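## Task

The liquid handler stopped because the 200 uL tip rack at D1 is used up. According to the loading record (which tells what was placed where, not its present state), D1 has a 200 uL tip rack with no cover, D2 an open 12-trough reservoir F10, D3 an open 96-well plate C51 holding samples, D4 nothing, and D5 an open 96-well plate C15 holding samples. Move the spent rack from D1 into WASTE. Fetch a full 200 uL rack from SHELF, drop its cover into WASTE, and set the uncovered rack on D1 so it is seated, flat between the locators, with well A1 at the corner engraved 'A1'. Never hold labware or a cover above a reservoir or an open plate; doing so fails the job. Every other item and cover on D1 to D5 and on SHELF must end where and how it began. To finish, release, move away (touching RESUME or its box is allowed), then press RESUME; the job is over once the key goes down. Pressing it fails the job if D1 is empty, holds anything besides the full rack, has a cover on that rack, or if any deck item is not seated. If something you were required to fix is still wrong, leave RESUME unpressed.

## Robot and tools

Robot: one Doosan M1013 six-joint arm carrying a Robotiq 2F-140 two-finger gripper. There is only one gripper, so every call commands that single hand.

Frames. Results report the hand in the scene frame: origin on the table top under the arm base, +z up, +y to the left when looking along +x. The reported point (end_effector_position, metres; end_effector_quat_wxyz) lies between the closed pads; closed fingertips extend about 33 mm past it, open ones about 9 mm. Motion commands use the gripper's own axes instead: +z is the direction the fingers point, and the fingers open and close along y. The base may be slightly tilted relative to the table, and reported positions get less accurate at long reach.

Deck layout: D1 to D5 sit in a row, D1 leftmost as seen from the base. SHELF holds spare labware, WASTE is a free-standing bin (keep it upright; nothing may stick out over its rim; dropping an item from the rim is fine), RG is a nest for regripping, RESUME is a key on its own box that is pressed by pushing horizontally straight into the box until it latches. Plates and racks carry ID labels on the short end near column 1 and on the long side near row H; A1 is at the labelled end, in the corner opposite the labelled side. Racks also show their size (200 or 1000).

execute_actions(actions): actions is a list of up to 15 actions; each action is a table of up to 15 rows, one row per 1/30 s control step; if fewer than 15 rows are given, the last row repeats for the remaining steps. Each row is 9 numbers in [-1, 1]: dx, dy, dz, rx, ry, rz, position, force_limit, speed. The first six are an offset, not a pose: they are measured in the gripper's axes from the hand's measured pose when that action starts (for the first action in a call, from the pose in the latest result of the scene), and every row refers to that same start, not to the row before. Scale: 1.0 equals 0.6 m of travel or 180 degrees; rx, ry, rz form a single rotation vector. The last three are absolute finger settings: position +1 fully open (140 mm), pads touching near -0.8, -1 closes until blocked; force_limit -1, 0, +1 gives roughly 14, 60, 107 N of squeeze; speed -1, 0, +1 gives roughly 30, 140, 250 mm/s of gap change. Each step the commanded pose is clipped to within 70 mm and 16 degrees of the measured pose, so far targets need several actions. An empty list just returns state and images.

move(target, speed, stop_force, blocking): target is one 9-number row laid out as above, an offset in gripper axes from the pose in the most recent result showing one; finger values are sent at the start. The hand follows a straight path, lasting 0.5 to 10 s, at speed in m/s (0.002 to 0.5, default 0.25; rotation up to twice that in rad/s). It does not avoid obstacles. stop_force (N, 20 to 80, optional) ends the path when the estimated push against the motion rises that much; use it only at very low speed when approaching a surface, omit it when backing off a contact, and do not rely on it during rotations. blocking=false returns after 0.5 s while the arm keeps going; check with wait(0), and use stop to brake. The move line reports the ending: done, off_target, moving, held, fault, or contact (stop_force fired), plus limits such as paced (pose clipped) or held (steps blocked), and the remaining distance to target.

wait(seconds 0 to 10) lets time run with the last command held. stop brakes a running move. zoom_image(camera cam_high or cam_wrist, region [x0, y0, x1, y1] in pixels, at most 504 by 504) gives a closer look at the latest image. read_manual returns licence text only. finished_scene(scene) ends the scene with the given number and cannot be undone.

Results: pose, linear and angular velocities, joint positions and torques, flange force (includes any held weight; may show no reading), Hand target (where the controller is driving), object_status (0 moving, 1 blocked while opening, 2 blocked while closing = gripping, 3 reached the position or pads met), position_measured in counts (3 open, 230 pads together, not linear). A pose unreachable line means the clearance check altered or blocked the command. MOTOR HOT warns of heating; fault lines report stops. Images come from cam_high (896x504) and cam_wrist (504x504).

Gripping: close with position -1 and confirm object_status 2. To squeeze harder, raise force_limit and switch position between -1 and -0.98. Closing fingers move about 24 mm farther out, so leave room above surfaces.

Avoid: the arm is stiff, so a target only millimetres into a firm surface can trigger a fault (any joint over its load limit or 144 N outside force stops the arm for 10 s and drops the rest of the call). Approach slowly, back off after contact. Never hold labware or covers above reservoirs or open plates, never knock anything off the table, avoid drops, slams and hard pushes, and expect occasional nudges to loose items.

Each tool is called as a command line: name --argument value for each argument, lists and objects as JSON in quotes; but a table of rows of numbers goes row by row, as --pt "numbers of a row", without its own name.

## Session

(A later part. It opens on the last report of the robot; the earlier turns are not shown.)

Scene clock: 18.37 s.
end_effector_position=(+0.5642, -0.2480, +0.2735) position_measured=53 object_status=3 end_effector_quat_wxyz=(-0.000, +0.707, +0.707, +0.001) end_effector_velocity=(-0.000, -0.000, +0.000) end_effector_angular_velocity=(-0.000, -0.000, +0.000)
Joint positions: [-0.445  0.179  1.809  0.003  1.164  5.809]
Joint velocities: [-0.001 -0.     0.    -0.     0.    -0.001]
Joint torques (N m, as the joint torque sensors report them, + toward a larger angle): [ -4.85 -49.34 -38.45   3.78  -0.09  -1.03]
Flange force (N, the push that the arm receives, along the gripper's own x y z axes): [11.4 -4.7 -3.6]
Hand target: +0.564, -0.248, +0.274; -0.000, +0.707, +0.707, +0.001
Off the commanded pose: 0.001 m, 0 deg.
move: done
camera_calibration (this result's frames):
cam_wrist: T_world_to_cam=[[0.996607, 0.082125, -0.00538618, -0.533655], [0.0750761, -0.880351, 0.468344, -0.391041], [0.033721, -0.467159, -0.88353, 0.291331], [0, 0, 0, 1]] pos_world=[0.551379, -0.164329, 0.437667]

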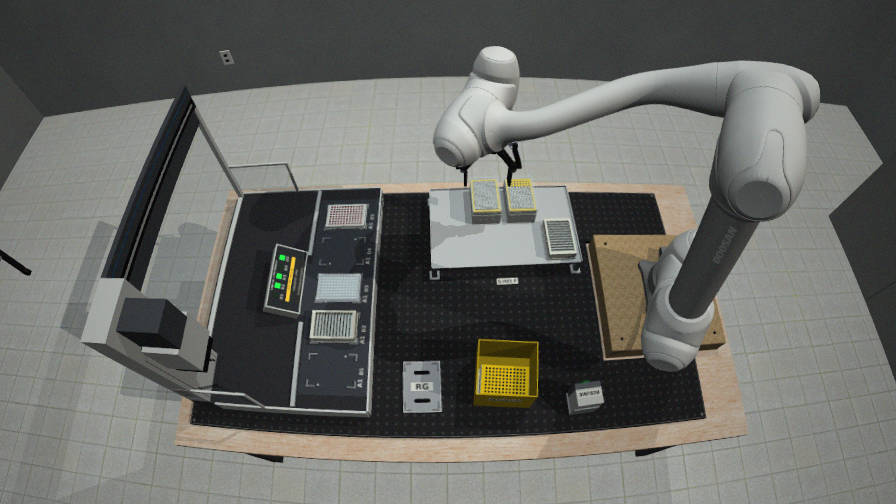

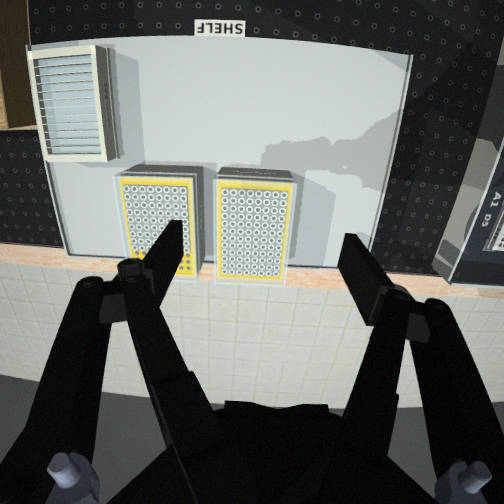

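move --target '[-0.08,-0.0045,0.14,0,0,-0.012,0.42,-0.5,0]'

Scene clock: 19.40 s.
end_effector_position=(+0.5614, -0.2960, +0.1892) position_measured=76 object_status=3 end_effector_quat_wxyz=(-0.000, +0.693, +0.721, +0.001) end_effector_velocity=(-0.000, +0.000, +0.000) end_effector_angular_velocity=(+0.001, +0.001, +0.000)
Joint positions: [-0.513  0.272  1.862  0.002  1.019  5.703]
Joint velocities: [-0.    -0.     0.     0.     0.001 -0.   ]
Joint torques (N m, as the joint torque sensors report them, + toward a larger angle): [ -3.53 -55.38 -35.71   3.54  -0.1   -0.89]
Flange force (N, the push that the arm receives, along the gripper's own x y z axes): [10.0 -5.1 -5.5]
Hand target: +0.561, -0.296, +0.189; +0.000, +0.693, +0.720, +0.001
Off the commanded pose: 0.000 m, 0 deg.
move: done
camera_calibration (this result's frames):
cam_wrist: T_world_to_cam=[[0.9928, 0.119646, -0.00572692, -0.514027], [0.108361, -0.87673, 0.468618, -0.411336], [0.0510473, -0.465865, -0.883382, 0.185192], [0, 0, 0, 1]] pos_world=[0.545446, -0.212855, 0.353411]

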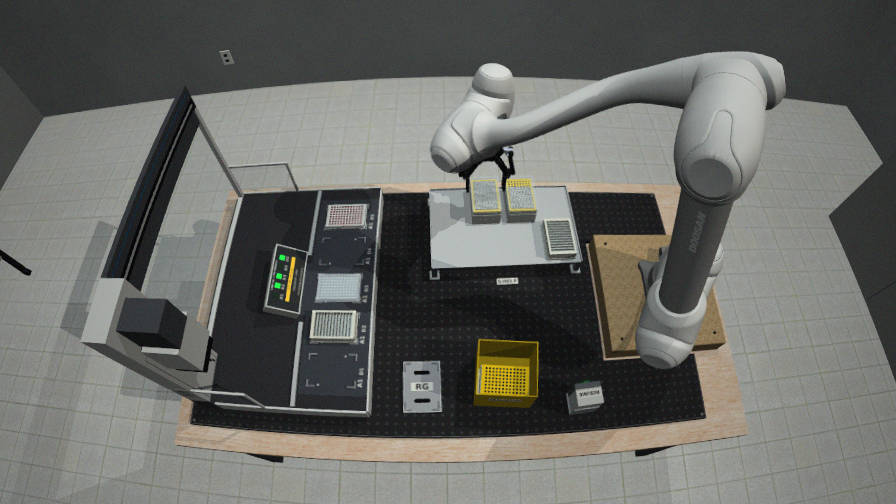

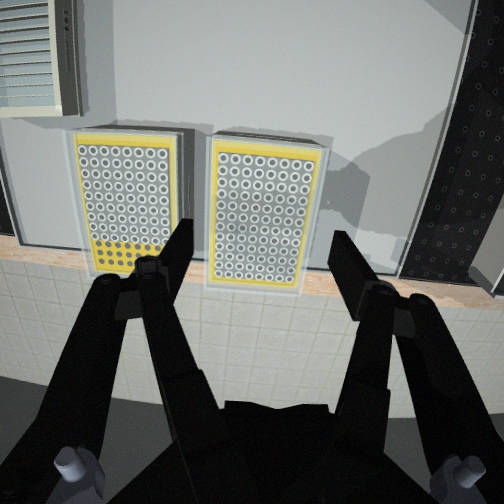

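move --target '[0,-0.003,0.056,0,0,0,0.42,-0.5,0]' --speed 0.06

zoom_image --camera "cam_wrist" --region '[130,110,390,330]'

Scene clock: 20.30 s.
end_effector_position=(+0.5595, -0.2960, +0.1556) position_measured=76 object_status=3 end_effector_quat_wxyz=(-0.000, +0.693, +0.721, +0.001) end_effector_velocity=(-0.000, -0.000, -0.000) end_effector_angular_velocity=(-0.000, -0.000, -0.001)
Joint positions: [-0.515  0.301  1.895  0.002  0.957  5.702]
Joint velocities: [-0.001  0.     0.    -0.    -0.001  0.   ]
Joint torques (N m, as the joint torque sensors report them, + toward a larger angle): [ -3.87 -57.83 -34.7    3.24  -0.28  -0.94]
Flange force (N, the push that the arm receives, along the gripper's own x y z axes): [10.1 -4.0 -5.2]
Hand target: +0.560, -0.296, +0.156; -0.000, +0.693, +0.721, +0.001
Off the commanded pose: 0.000 m, 0 deg.
move: done
camera_calibration (this result's frames):
cam_wrist: T_world_to_cam=[[0.992818, 0.119495, -0.00575958, -0.51242], [0.108248, -0.876784, 0.468542, -0.395319], [0.0509387, -0.4658, -0.883422, 0.155623], [0, 0, 0, 1]] pos_world=[0.543605, -0.212888, 0.319753]

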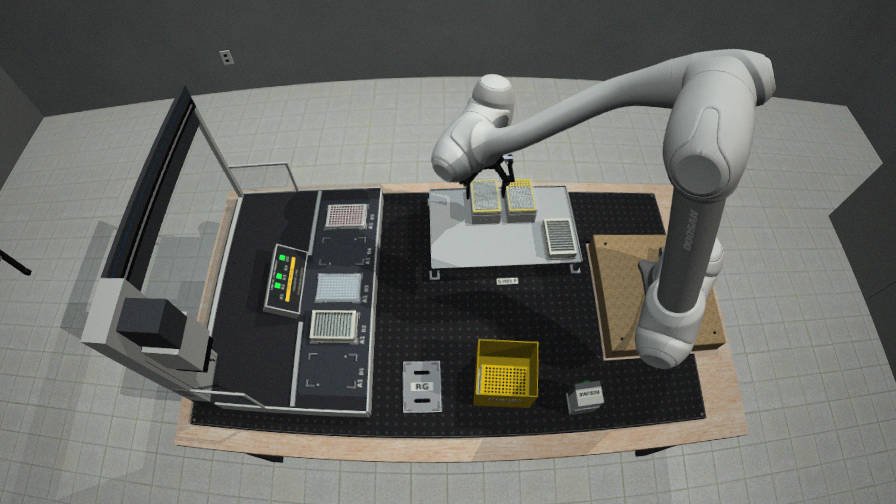

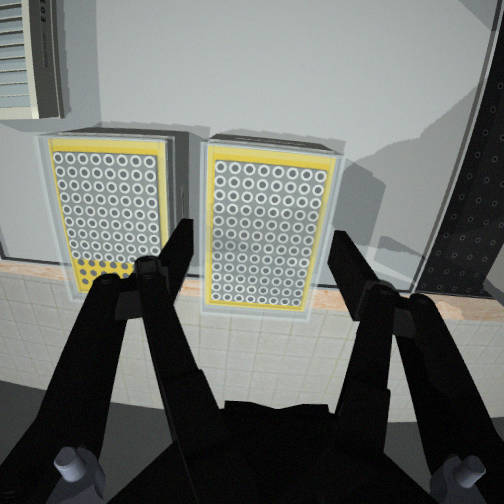

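Region (130, 110, 390, 330) of cam_wrist's 504x504 image, scaled by 1.938, with more detail than that image has; it fills the top 426 rows of this view, and the rest is white.

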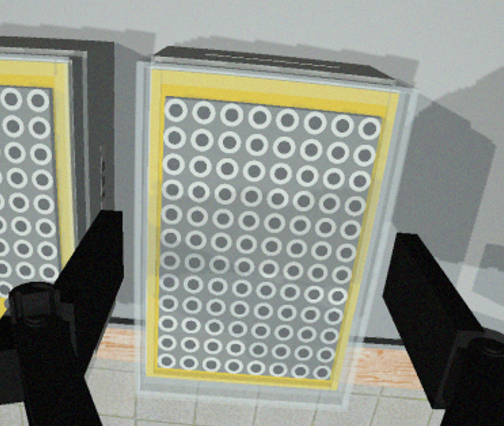

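move --target '[0,0,0.012,0,0,0,0.42,-0.5,0]' --speed 0.05

move --target '[0,0,0,0,0,0,-1,-0.5,-0.4]'

move --target '[0,0,-0.1,0,0,0,-1,-0.5,-0.4]' --speed 0.1

Scene clock: 21.10 s.
end_effector_position=(+0.5595, -0.2960, +0.1484) position_measured=76 object_status=3 end_effector_quat_wxyz=(-0.000, +0.693, +0.721, +0.001) end_effector_velocity=(+0.000, -0.000, -0.000) end_effector_angular_velocity=(+0.000, -0.000, -0.001)
Joint positions: [-0.515  0.308  1.901  0.002  0.944  5.702]
Joint velocities: [-0.     0.     0.     0.    -0.     0.001]
Joint torques (N m, as the joint torque sensors report them, + toward a larger angle): [ -3.11 -59.14 -34.49   3.18  -0.15  -1.11]
Flange force (N, the push that the arm receives, along the gripper's own x y z axes): [9.1 -3.6 -4.5]
Hand target: +0.559, -0.296, +0.148; -0.000, +0.693, +0.721, +0.001
Off the commanded pose: 0.000 m, 0 deg.
move: done
camera_calibration (this result's frames):
cam_wrist: T_world_to_cam=[[0.992817, 0.119502, -0.00579007, -0.512435], [0.108266, -0.876767, 0.468571, -0.391956], [0.0509185, -0.465832, -0.883407, 0.149253], [0, 0, 0, 1]] pos_world=[0.54359, -0.21289, 0.312543]

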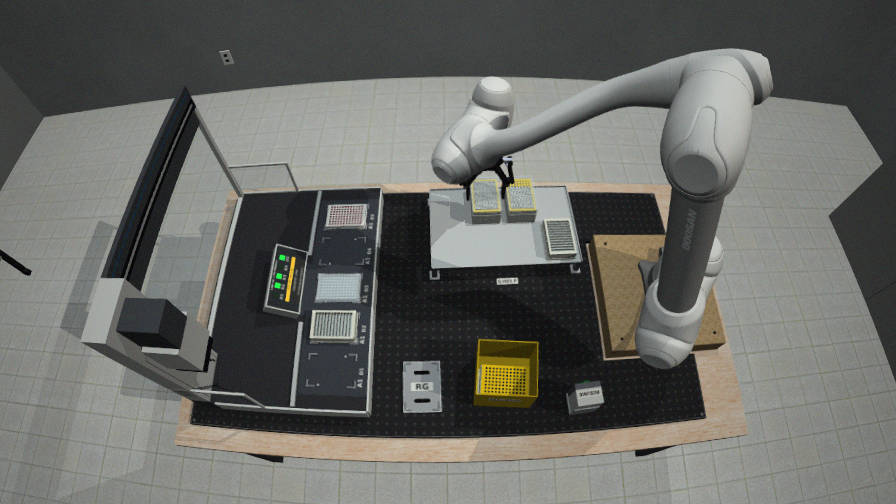

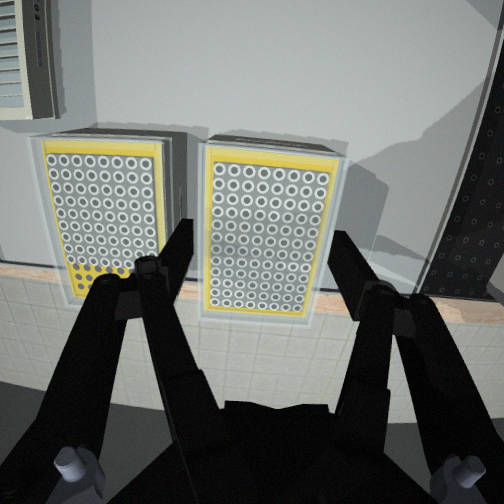

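Scene clock: 21.60 s.
end_effector_position=(+0.5595, -0.2960, +0.1484) position_measured=99 object_status=2 end_effector_quat_wxyz=(-0.000, +0.693, +0.721, +0.001) end_effector_velocity=(+0.000, -0.001, +0.001) end_effector_angular_velocity=(-0.001, -0.002, +0.001)
Joint positions: [-0.515  0.308  1.901  0.002  0.944  5.702]
Joint velocities: [-0.    -0.001 -0.001 -0.    -0.    -0.001]
Joint torques (N m, as the joint torque sensors report them, + toward a larger angle): [ -4.5  -45.62 -25.74   3.33  -0.75  -0.86]
Flange force (N, the push that the arm receives, along the gripper's own x y z axes): [11.3 -4.1 -26.5]
Hand target: +0.559, -0.296, +0.148; -0.000, +0.693, +0.721, +0.001
Off the commanded pose: 0.000 m, 0 deg.
move: done
camera_calibration (this result's frames):
cam_wrist: T_world_to_cam=[[0.992817, 0.119502, -0.00578685, -0.512437], [0.108264, -0.876766, 0.468573, -0.391956], [0.0509216, -0.465834, -0.883406, 0.14925], [0, 0, 0, 1]] pos_world=[0.543591, -0.21289, 0.312543]

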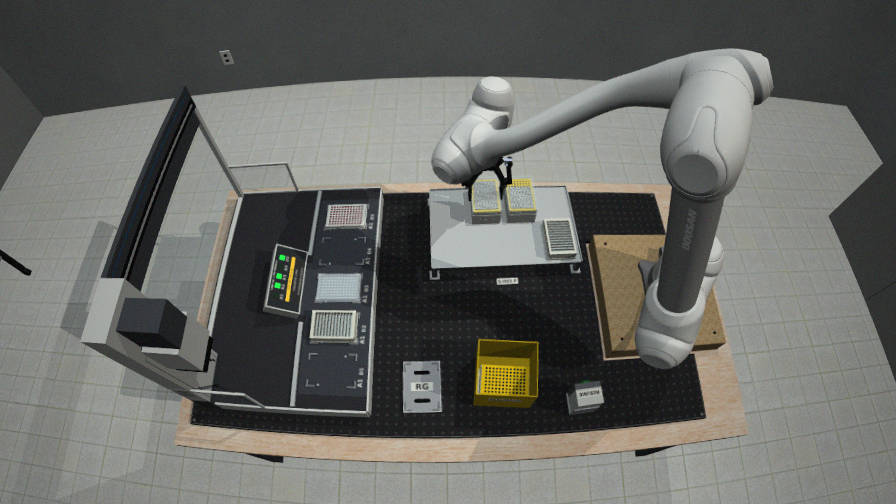

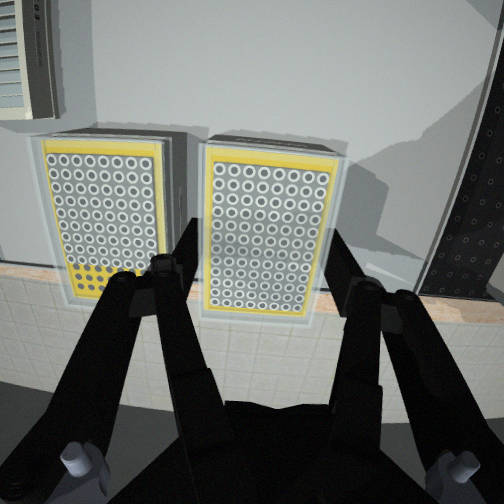

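Scene clock: 22.50 s.
end_effector_position=(+0.5596, -0.2961, +0.2085) position_measured=99 object_status=2 end_effector_quat_wxyz=(-0.000, +0.693, +0.721, +0.001) end_effector_velocity=(-0.000, +0.000, +0.000) end_effector_angular_velocity=(+0.001, +0.001, -0.000)
Joint positions: [-0.515  0.253  1.847  0.002  1.053  5.702]
Joint velocities: [ 0.    -0.    -0.     0.     0.002  0.   ]
Joint torques (N m, as the joint torque sensors report them, + toward a larger angle): [ -2.73 -56.38 -37.28   3.55   0.04  -0.91]
Flange force (N, the push that the arm receives, along the gripper's own x y z axes): [8.9 -4.9 -3.1]
Hand target: +0.560, -0.296, +0.208; -0.000, +0.693, +0.721, +0.001
Off the commanded pose: 0.000 m, 0 deg.
move: done
camera_calibration (this result's frames):
cam_wrist: T_world_to_cam=[[0.992802, 0.119636, -0.00564272, -0.512172], [0.108316, -0.876766, 0.46856, -0.420188], [0.0511091, -0.465798, -0.883414, 0.202235], [0, 0, 0, 1]] pos_world=[0.543663, -0.212932, 0.372651]

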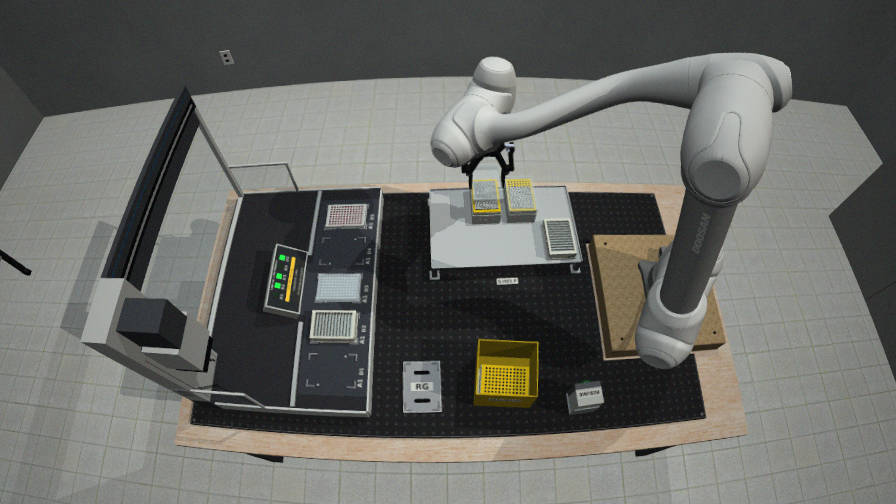

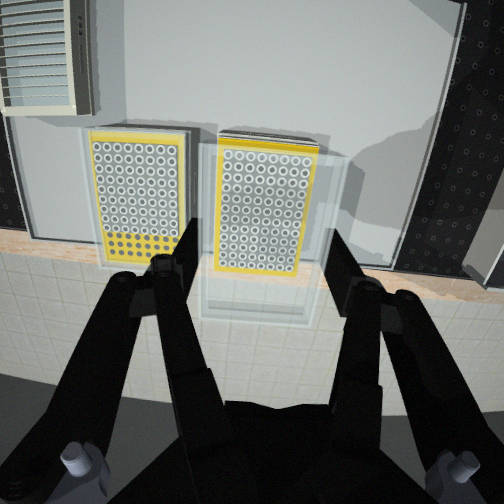

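move --target '[0.924,-0.003,0,0,0,-0.488,-1,-0.5,-0.4]' --speed 0.4

move --target '[0,0,0.13,0,0,0,-1,-0.5,-0.4]' --speed 0.12

Scene clock: 24.93 s.
end_effector_position=(+0.5353, +0.2590, +0.2089) position_measured=99 object_status=2 end_effector_quat_wxyz=(-0.000, -0.000, +1.000, +0.001) end_effector_velocity=(+0.000, +0.001, -0.000) end_effector_angular_velocity=(-0.000, -0.000, -0.000)
Joint positions: [0.411 0.189 1.92  0.014 1.038 5.089]
Joint velocities: [ 0.001  0.001 -0.    -0.    -0.001  0.001]
Joint torques (N m, as the joint torque sensors report them, + toward a larger angle): [ -3.1  -49.97 -36.52   3.39  -0.17  -0.97]
Flange force (N, the push that the arm receives, along the gripper's own x y z axes): [9.4 1.9 -3.8]
Hand target: +0.535, +0.259, +0.209; -0.000, -0.000, +1.000, +0.001
Off the commanded pose: 0.002 m, 0 deg.
move: done
camera_calibration (this result's frames):
cam_wrist: T_world_to_cam=[[-0.0819823, 0.996624, -0.0043215, -0.206574], [0.879824, 0.0744099, 0.469439, -0.590591], [0.468176, 0.0346836, -0.882954, 0.109463], [0, 0, 0, 1]] pos_world=[0.451432, 0.246026, 0.373005]

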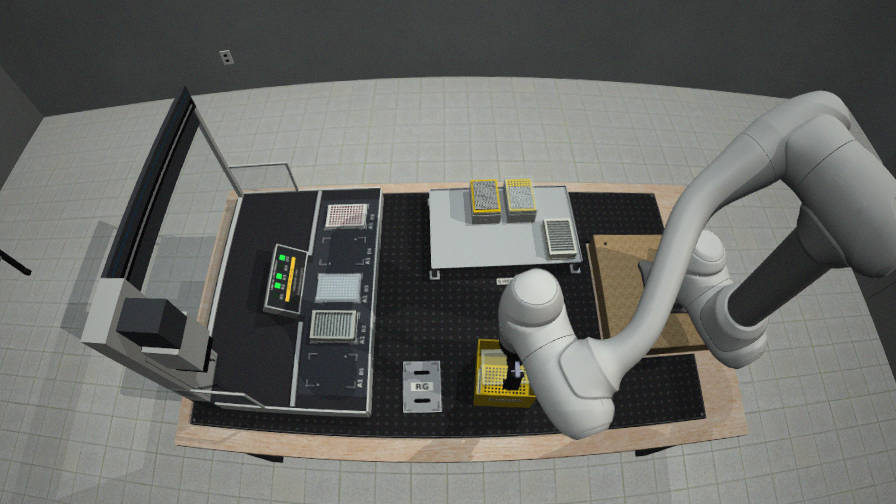

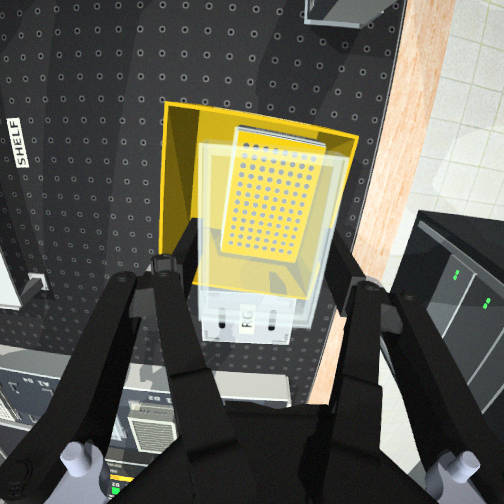

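Scene clock: 25.87 s.
end_effector_position=(+0.5351, +0.2590, +0.1308) position_measured=99 object_status=2 end_effector_quat_wxyz=(-0.000, -0.000, +1.000, +0.001) end_effector_velocity=(-0.000, +0.000, +0.000) end_effector_angular_velocity=(+0.000, -0.001, +0.002)
Joint positions: [0.412 0.267 1.99  0.015 0.891 5.088]
Joint velocities: [ 0.    -0.     0.     0.    -0.001 -0.001]
Joint torques (N m, as the joint torque sensors report them, + toward a larger angle): [ -3.24 -49.24 -29.86   3.04  -0.62  -0.85]
Flange force (N, the push that the arm receives, along the gripper's own x y z axes): [9.3 1.8 -13.6]
Hand target: +0.535, +0.259, +0.131; -0.000, -0.000, +1.000, +0.001
Off the commanded pose: 0.000 m, 0 deg.
move: done
camera_calibration (this result's frames):
cam_wrist: T_world_to_cam=[[-0.081787, 0.99664, -0.0044167, -0.207024], [0.879839, 0.0742823, 0.469431, -0.553809], [0.468182, 0.0345074, -0.882958, 0.0406333], [0, 0, 0, 1]] pos_world=[0.451307, 0.246065, 0.294938]

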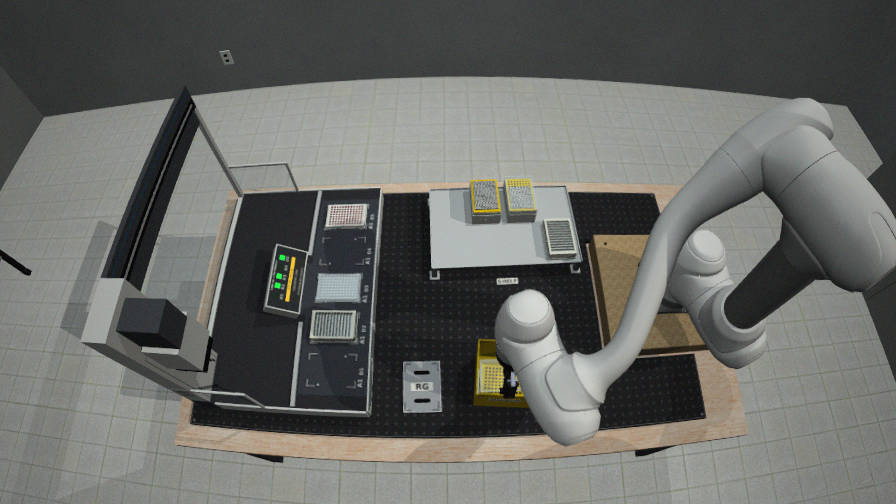

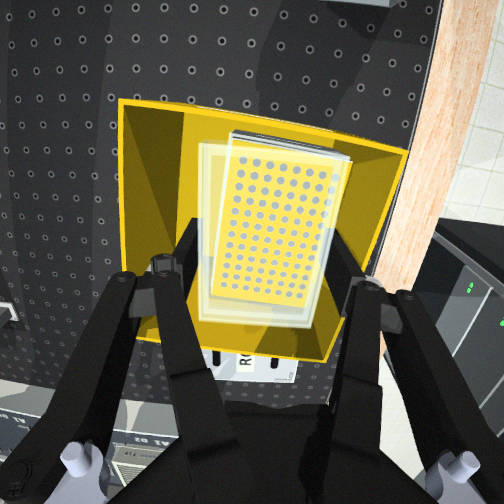

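move --target '[0,-0.012,-0.022,0,0,0,-1,-0.5,-0.4]' --speed 0.1

move --target '[0,0,0,0,0,0,0.42,-0.5,0]'

move --target '[0,0,-0.14,0,0,0,0.42,-0.5,0]'

Scene clock: 26.63 s.
end_effector_position=(+0.5352, +0.2518, +0.1440) position_measured=99 object_status=2 end_effector_quat_wxyz=(-0.000, -0.000, +1.000, +0.001) end_effector_velocity=(+0.000, -0.001, +0.000) end_effector_angular_velocity=(-0.000, -0.000, -0.001)
Joint positions: [0.401 0.248 1.985 0.015 0.915 5.077]
Joint velocities: [-0.001 -0.     0.    -0.     0.    -0.   ]
Joint torques (N m, as the joint torque sensors report them, + toward a larger angle): [ -2.7  -51.83 -33.76   3.23  -0.25  -0.92]
Flange force (N, the push that the arm receives, along the gripper's own x y z axes): [10.2 0.4 -6.1]
Hand target: +0.535, +0.252, +0.144; -0.000, -0.000, +1.000, +0.001
Off the commanded pose: 0.000 m, 0 deg.
move: done
camera_calibration (this result's frames):
cam_wrist: T_world_to_cam=[[-0.0817995, 0.996639, -0.00438762, -0.199782], [0.87985, 0.0742806, 0.46941, -0.559497], [0.468159, 0.0345371, -0.882969, 0.0525247], [0, 0, 0, 1]] pos_world=[0.451342, 0.238856, 0.308135]

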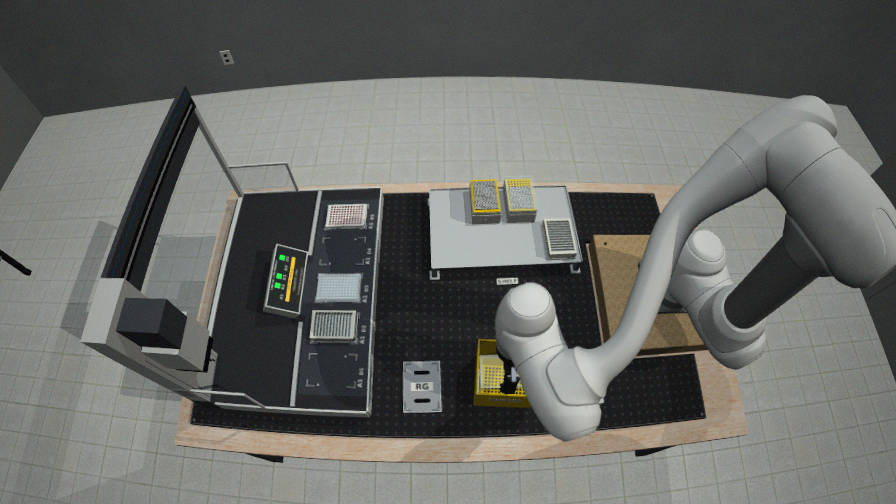

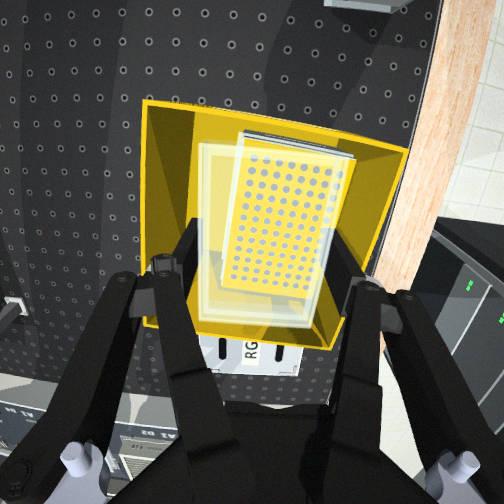

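Scene clock: 27.13 s.
end_effector_position=(+0.5352, +0.2518, +0.1440) position_measured=76 object_status=3 end_effector_quat_wxyz=(-0.000, -0.000, +1.000, +0.001) end_effector_velocity=(+0.001, +0.001, +0.001) end_effector_angular_velocity=(+0.001, -0.003, -0.000)
Joint positions: [0.401 0.248 1.985 0.015 0.915 5.077]
Joint velocities: [ 0.    -0.    -0.001  0.    -0.002  0.   ]
Joint torques (N m, as the joint torque sensors report them, + toward a larger angle): [ -3.33 -52.82 -33.56   3.28  -0.05  -0.76]
Flange force (N, the push that the arm receives, along the gripper's own x y z axes): [9.1 1.9 -5.1]
Hand target: +0.535, +0.252, +0.144; -0.000, -0.000, +1.000, +0.001
Off the commanded pose: 0.000 m, 0 deg.
move: done
camera_calibration (this result's frames):
cam_wrist: T_world_to_cam=[[-0.081803, 0.996639, -0.00439088, -0.199778], [0.879847, 0.0742849, 0.469416, -0.559504], [0.468164, 0.0345363, -0.882966, 0.0525221], [0, 0, 0, 1]] pos_world=[0.451346, 0.238856, 0.308138]

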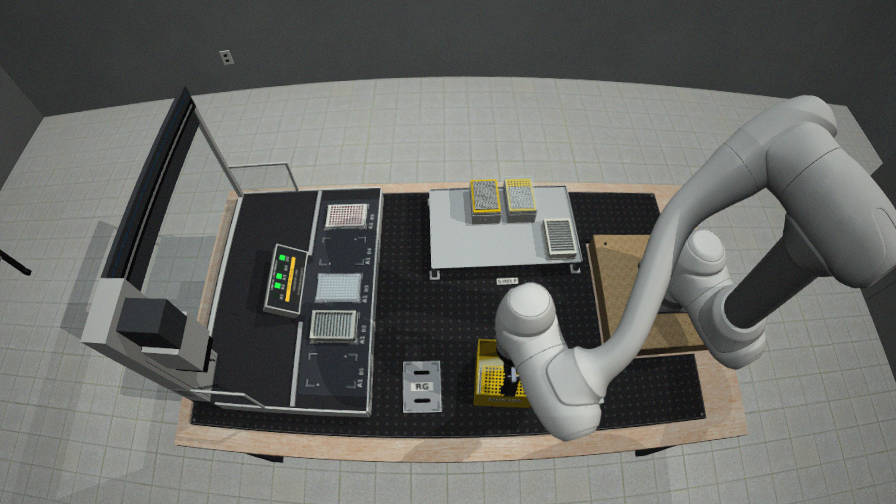

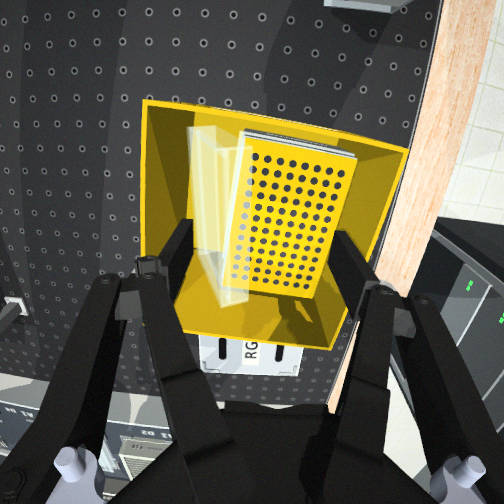

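Scene clock: 27.87 s.
end_effector_position=(+0.5353, +0.2518, +0.2281) position_measured=76 object_status=3 end_effector_quat_wxyz=(-0.000, -0.000, +1.000, +0.001) end_effector_velocity=(+0.000, +0.000, +0.000) end_effector_angular_velocity=(-0.000, +0.001, +0.002)
Joint positions: [0.399 0.169 1.906 0.013 1.073 5.077]
Joint velocities: [ 0.     0.    -0.001 -0.     0.001 -0.001]
Joint torques (N m, as the joint torque sensors report them, + toward a larger angle): [ -4.16 -48.66 -37.42   3.71  -0.26  -0.94]
Flange force (N, the push that the arm receives, along the gripper's own x y z axes): [9.8 3.5 -3.3]
Hand target: +0.535, +0.252, +0.228; -0.000, -0.000, +1.000, +0.001
Off the commanded pose: 0.000 m, 0 deg.
move: done
camera_calibration (this result's frames):
cam_wrist: T_world_to_cam=[[-0.0820182, 0.996622, -0.00430669, -0.199258], [0.879816, 0.0744342, 0.46945, -0.599075], [0.468185, 0.0347144, -0.882948, 0.126689], [0, 0, 0, 1]] pos_world=[0.451419, 0.238778, 0.392238]

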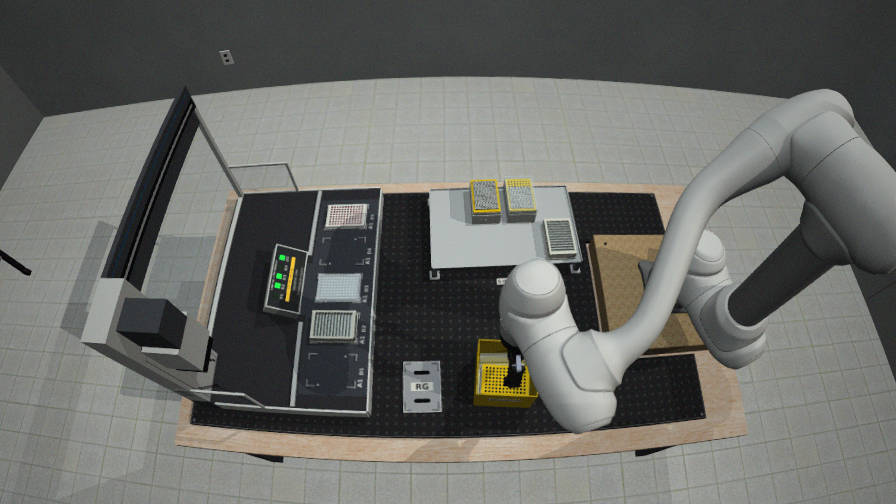

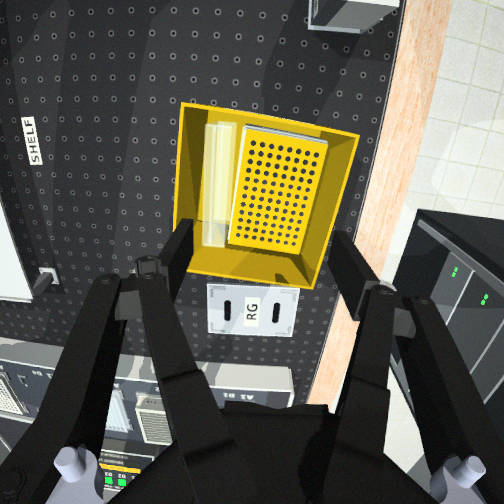

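Inside. Back to the shelf (.5595, -.296, .19).

move --target '[-0.0403,-0.913,0.06,0,0,0.488,0.42,-0.3,0]' --speed 0.45

zoom_image --camera "cam_high" --region '[465,195,545,235]'

Scene clock: 30.07 s.
end_effector_position=(+0.5609, -0.2972, +0.1917) position_measured=76 object_status=3 end_effector_quat_wxyz=(-0.000, +0.693, +0.721, +0.001) end_effector_velocity=(+0.001, -0.001, +0.001) end_effector_angular_velocity=(-0.001, -0.002, -0.001)
Joint positions: [-0.515  0.27   1.86   0.002  1.023  5.702]
Joint velocities: [ 0.    -0.    -0.001 -0.    -0.001  0.001]
Joint torques (N m, as the joint torque sensors report them, + toward a larger angle): [ -3.22 -57.49 -35.18   3.5   -0.2   -0.96]
Flange force (N, the push that the arm receives, along the gripper's own x y z axes): [7.8 -1.6 -4.8]
Hand target: +0.561, -0.297, +0.192; -0.000, +0.693, +0.721, +0.001
Off the commanded pose: 0.002 m, 0 deg.
move: done
camera_calibration (this result's frames):
cam_wrist: T_world_to_cam=[[0.99281, 0.119567, -0.00567015, -0.5135], [0.108267, -0.876762, 0.468579, -0.413385], [0.0510554, -0.465824, -0.883403, 0.186845], [0, 0, 0, 1]] pos_world=[0.545024, -0.214005, 0.355851]

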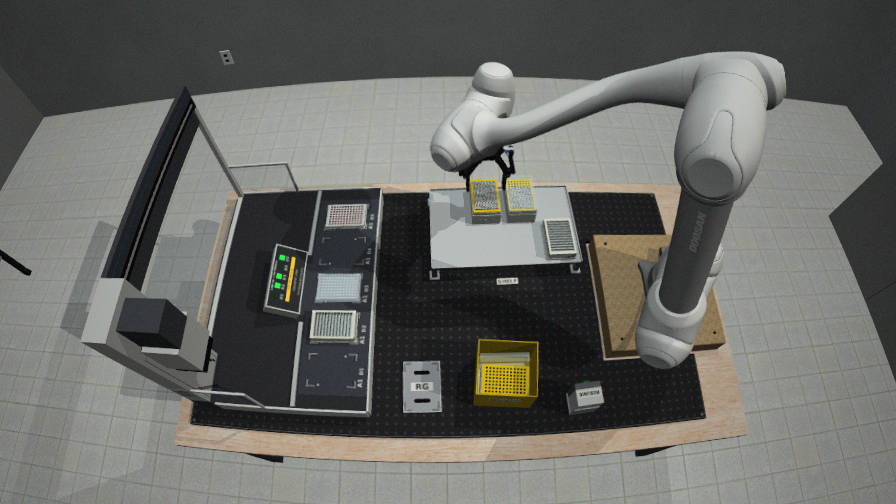

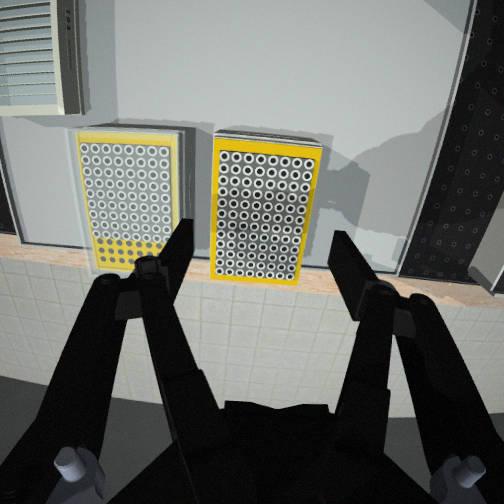

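Region (465, 195, 545, 235) of cam_high's 896x504 image, scaled by 6.300, with more detail than that image has.

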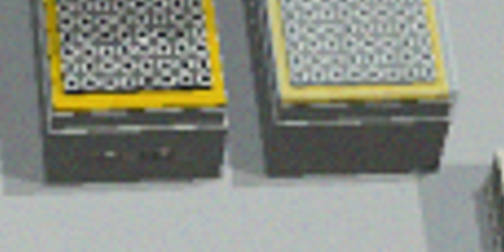

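move --target '[0.002,-0.0025,0.11,0,0,0,0.4,-0.3,0]' --speed 0.08

move --target '[0,0,0,0,0,0,-1,-0.3,-0.4]'

Scene clock: 31.27 s.
end_effector_position=(+0.5592, -0.2960, +0.1256) position_measured=78 object_status=3 end_effector_quat_wxyz=(-0.000, +0.693, +0.720, +0.001) end_effector_velocity=(+0.001, -0.001, -0.000) end_effector_angular_velocity=(-0.001, -0.002, -0.001)
Joint positions: [-0.515  0.331  1.919  0.002  0.903  5.702]
Joint velocities: [-0.     0.    -0.    -0.    -0.002  0.   ]
Joint torques (N m, as the joint torque sensors report them, + toward a larger angle): [ -3.52 -59.73 -33.11   3.13   0.08  -1.02]
Flange force (N, the push that the arm receives, along the gripper's own x y z axes): [9.2 -3.5 -5.0]
Hand target: +0.559, -0.296, +0.126; -0.000, +0.693, +0.720, +0.001
Off the commanded pose: 0.000 m, 0 deg.
move: done
camera_calibration (this result's frames):
cam_wrist: T_world_to_cam=[[0.992824, 0.119445, -0.00583075, -0.512363], [0.108232, -0.876752, 0.468606, -0.381165], [0.0508603, -0.465874, -0.883388, 0.129181], [0, 0, 0, 1]] pos_world=[0.54337, -0.212806, 0.289746]

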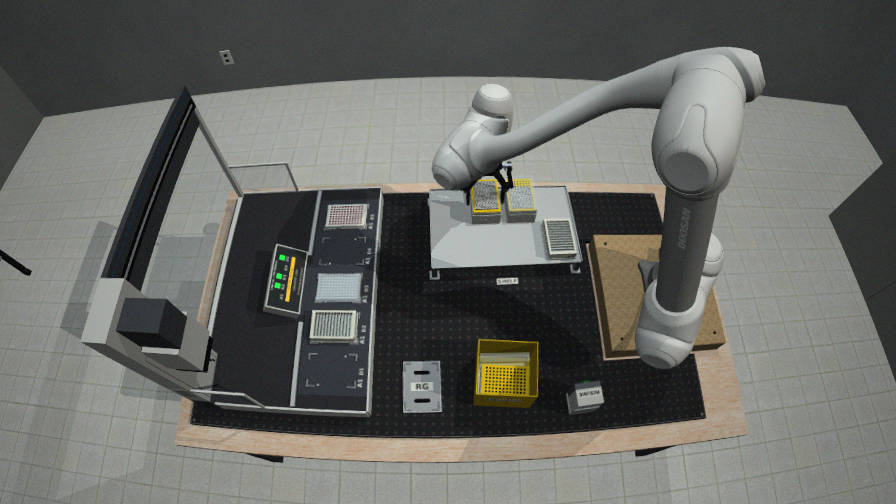

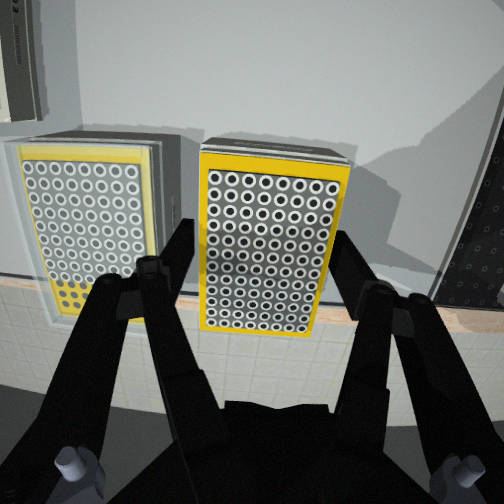

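Scene clock: 31.77 s.
end_effector_position=(+0.5593, -0.2960, +0.1256) position_measured=103 object_status=2 end_effector_quat_wxyz=(-0.000, +0.693, +0.720, +0.001) end_effector_velocity=(+0.000, -0.000, +0.000) end_effector_angular_velocity=(-0.000, -0.001, +0.000)
Joint positions: [-0.515  0.331  1.919  0.002  0.903  5.702]
Joint velocities: [ 0.     0.    -0.     0.    -0.001 -0.   ]
Joint torques (N m, as the joint torque sensors report them, + toward a larger angle): [ -2.57 -42.09 -23.5    3.59  -2.2   -0.98]
Flange force (N, the push that the arm receives, along the gripper's own x y z axes): [10.1 -7.6 -35.4]
Hand target: +0.559, -0.296, +0.126; -0.000, +0.693, +0.720, +0.001
Off the commanded pose: 0.000 m, 0 deg.
move: done
camera_calibration (this result's frames):
cam_wrist: T_world_to_cam=[[0.992824, 0.119445, -0.00582163, -0.512369], [0.108228, -0.876749, 0.468612, -0.381161], [0.0508692, -0.465879, -0.883385, 0.129178], [0, 0, 0, 1]] pos_world=[0.543373, -0.212801, 0.289748]

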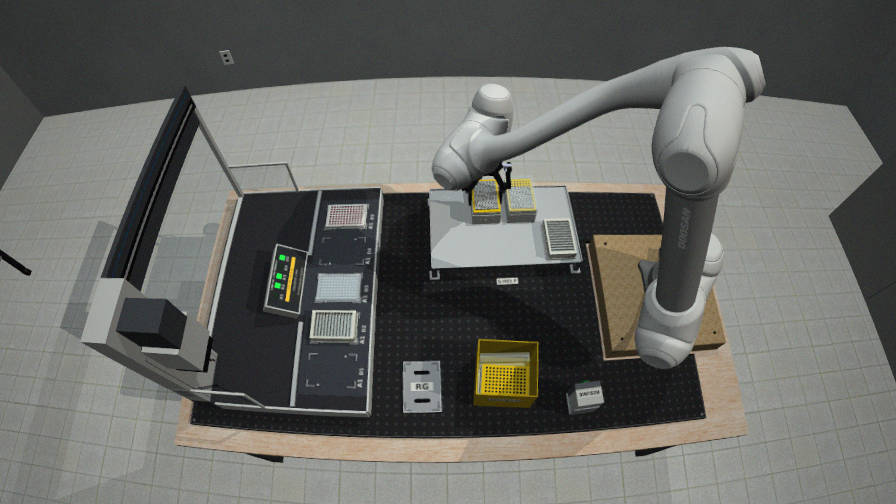

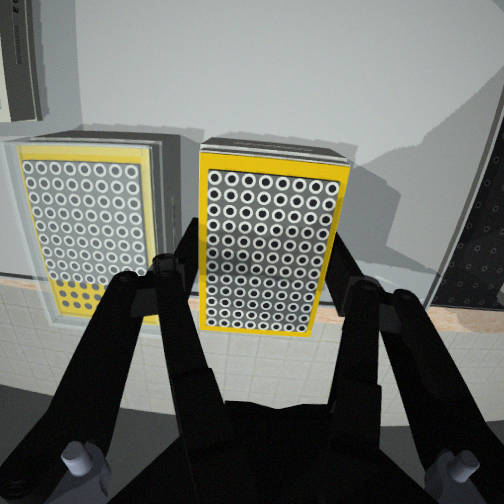

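move --target '[0,0,-0.16,0,0,0,-1,-0.3,-0.4]' --speed 0.2

move --target '[0.862,0.40,0,0,0,-0.488,-1,-0.3,-0.4]' --speed 0.4

Scene clock: 32.77 s.
end_effector_position=(+0.5594, -0.2960, +0.2217) position_measured=103 object_status=2 end_effector_quat_wxyz=(-0.000, +0.693, +0.721, +0.001) end_effector_velocity=(+0.000, -0.001, +0.000) end_effector_angular_velocity=(-0.001, -0.002, +0.001)
Joint positions: [-0.515  0.242  1.834  0.002  1.077  5.702]
Joint velocities: [-0.001  0.    -0.     0.    -0.002 -0.002]
Joint torques (N m, as the joint torque sensors report them, + toward a larger angle): [ -3.17 -56.55 -38.13   3.77  -0.09  -0.98]
Flange force (N, the push that the arm receives, along the gripper's own x y z axes): [9.0 -4.1 -2.2]
Hand target: +0.559, -0.296, +0.222; -0.000, +0.693, +0.721, +0.001
Off the commanded pose: 0.000 m, 0 deg.
move: done
camera_calibration (this result's frames):
cam_wrist: T_world_to_cam=[[0.992797, 0.119674, -0.00562443, -0.511916], [0.10834, -0.876756, 0.468574, -0.426308], [0.0511447, -0.465809, -0.883406, 0.213976], [0, 0, 0, 1]] pos_world=[0.543471, -0.212833, 0.385905]

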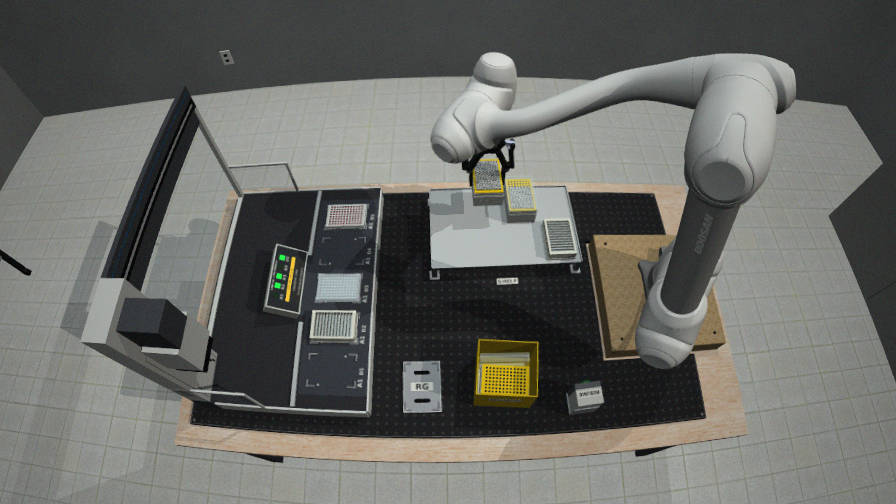

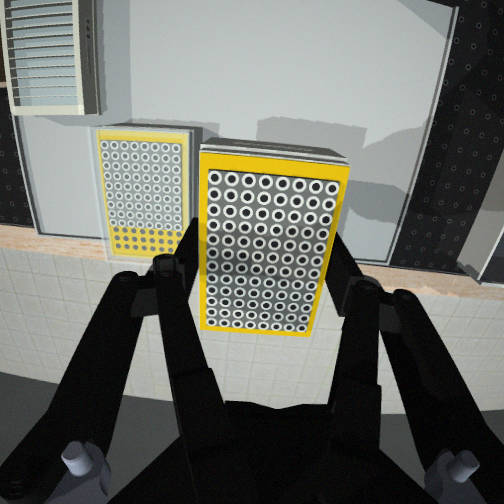

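Scene clock: 35.10 s.
end_effector_position=(+0.7782, +0.2315, +0.2216) position_measured=103 object_status=2 end_effector_quat_wxyz=(+0.000, -0.000, +1.000, +0.001) end_effector_velocity=(+0.000, -0.001, +0.001) end_effector_angular_velocity=(+0.000, +0.000, -0.003)
Joint positions: [0.268 0.5   1.459 0.011 1.19  4.948]
Joint velocities: [-0.001 -0.    -0.001  0.     0.002  0.002]
Joint torques (N m, as the joint torque sensors report them, + toward a larger angle): [ -3.89 -83.13 -40.06   3.9   -0.07  -1.15]
Flange force (N, the push that the arm receives, along the gripper's own x y z axes): [10.7 1.8 -1.6]
Hand target: +0.778, +0.232, +0.222; +0.000, -0.000, +1.000, +0.001
Off the commanded pose: 0.002 m, 0 deg.
move: done
camera_calibration (this result's frames):
cam_wrist: T_world_to_cam=[[-0.0822218, 0.996604, -0.00441335, -0.158943], [0.879689, 0.0746558, 0.469654, -0.808223], [0.468388, 0.0347334, -0.88284, 0.00770222], [0, 0, 0, 1]] pos_world=[0.694308, 0.218474, 0.385683]

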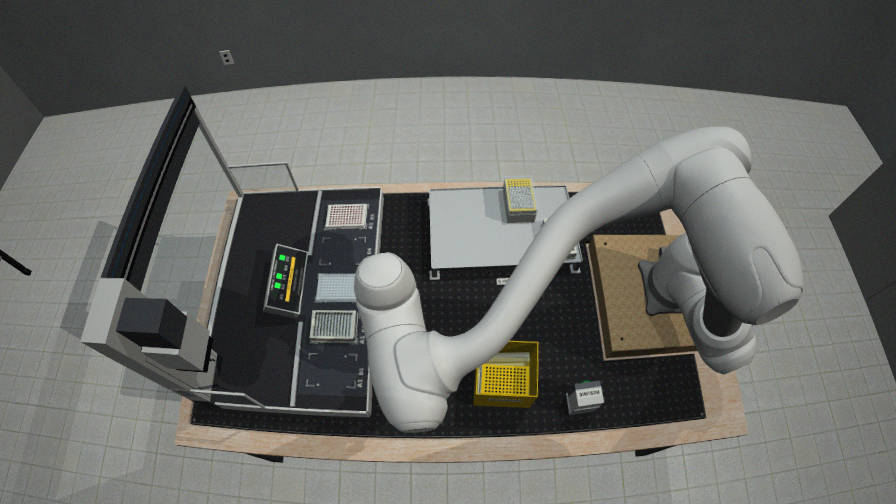

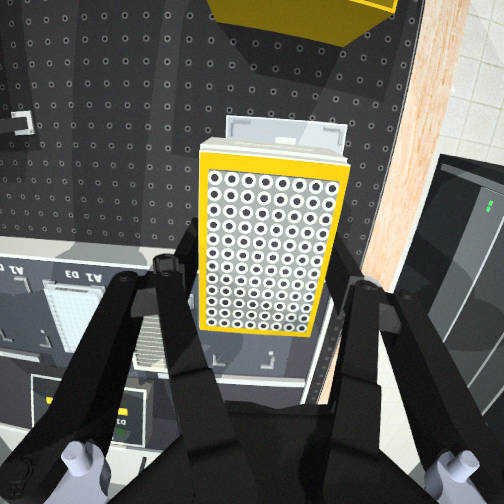

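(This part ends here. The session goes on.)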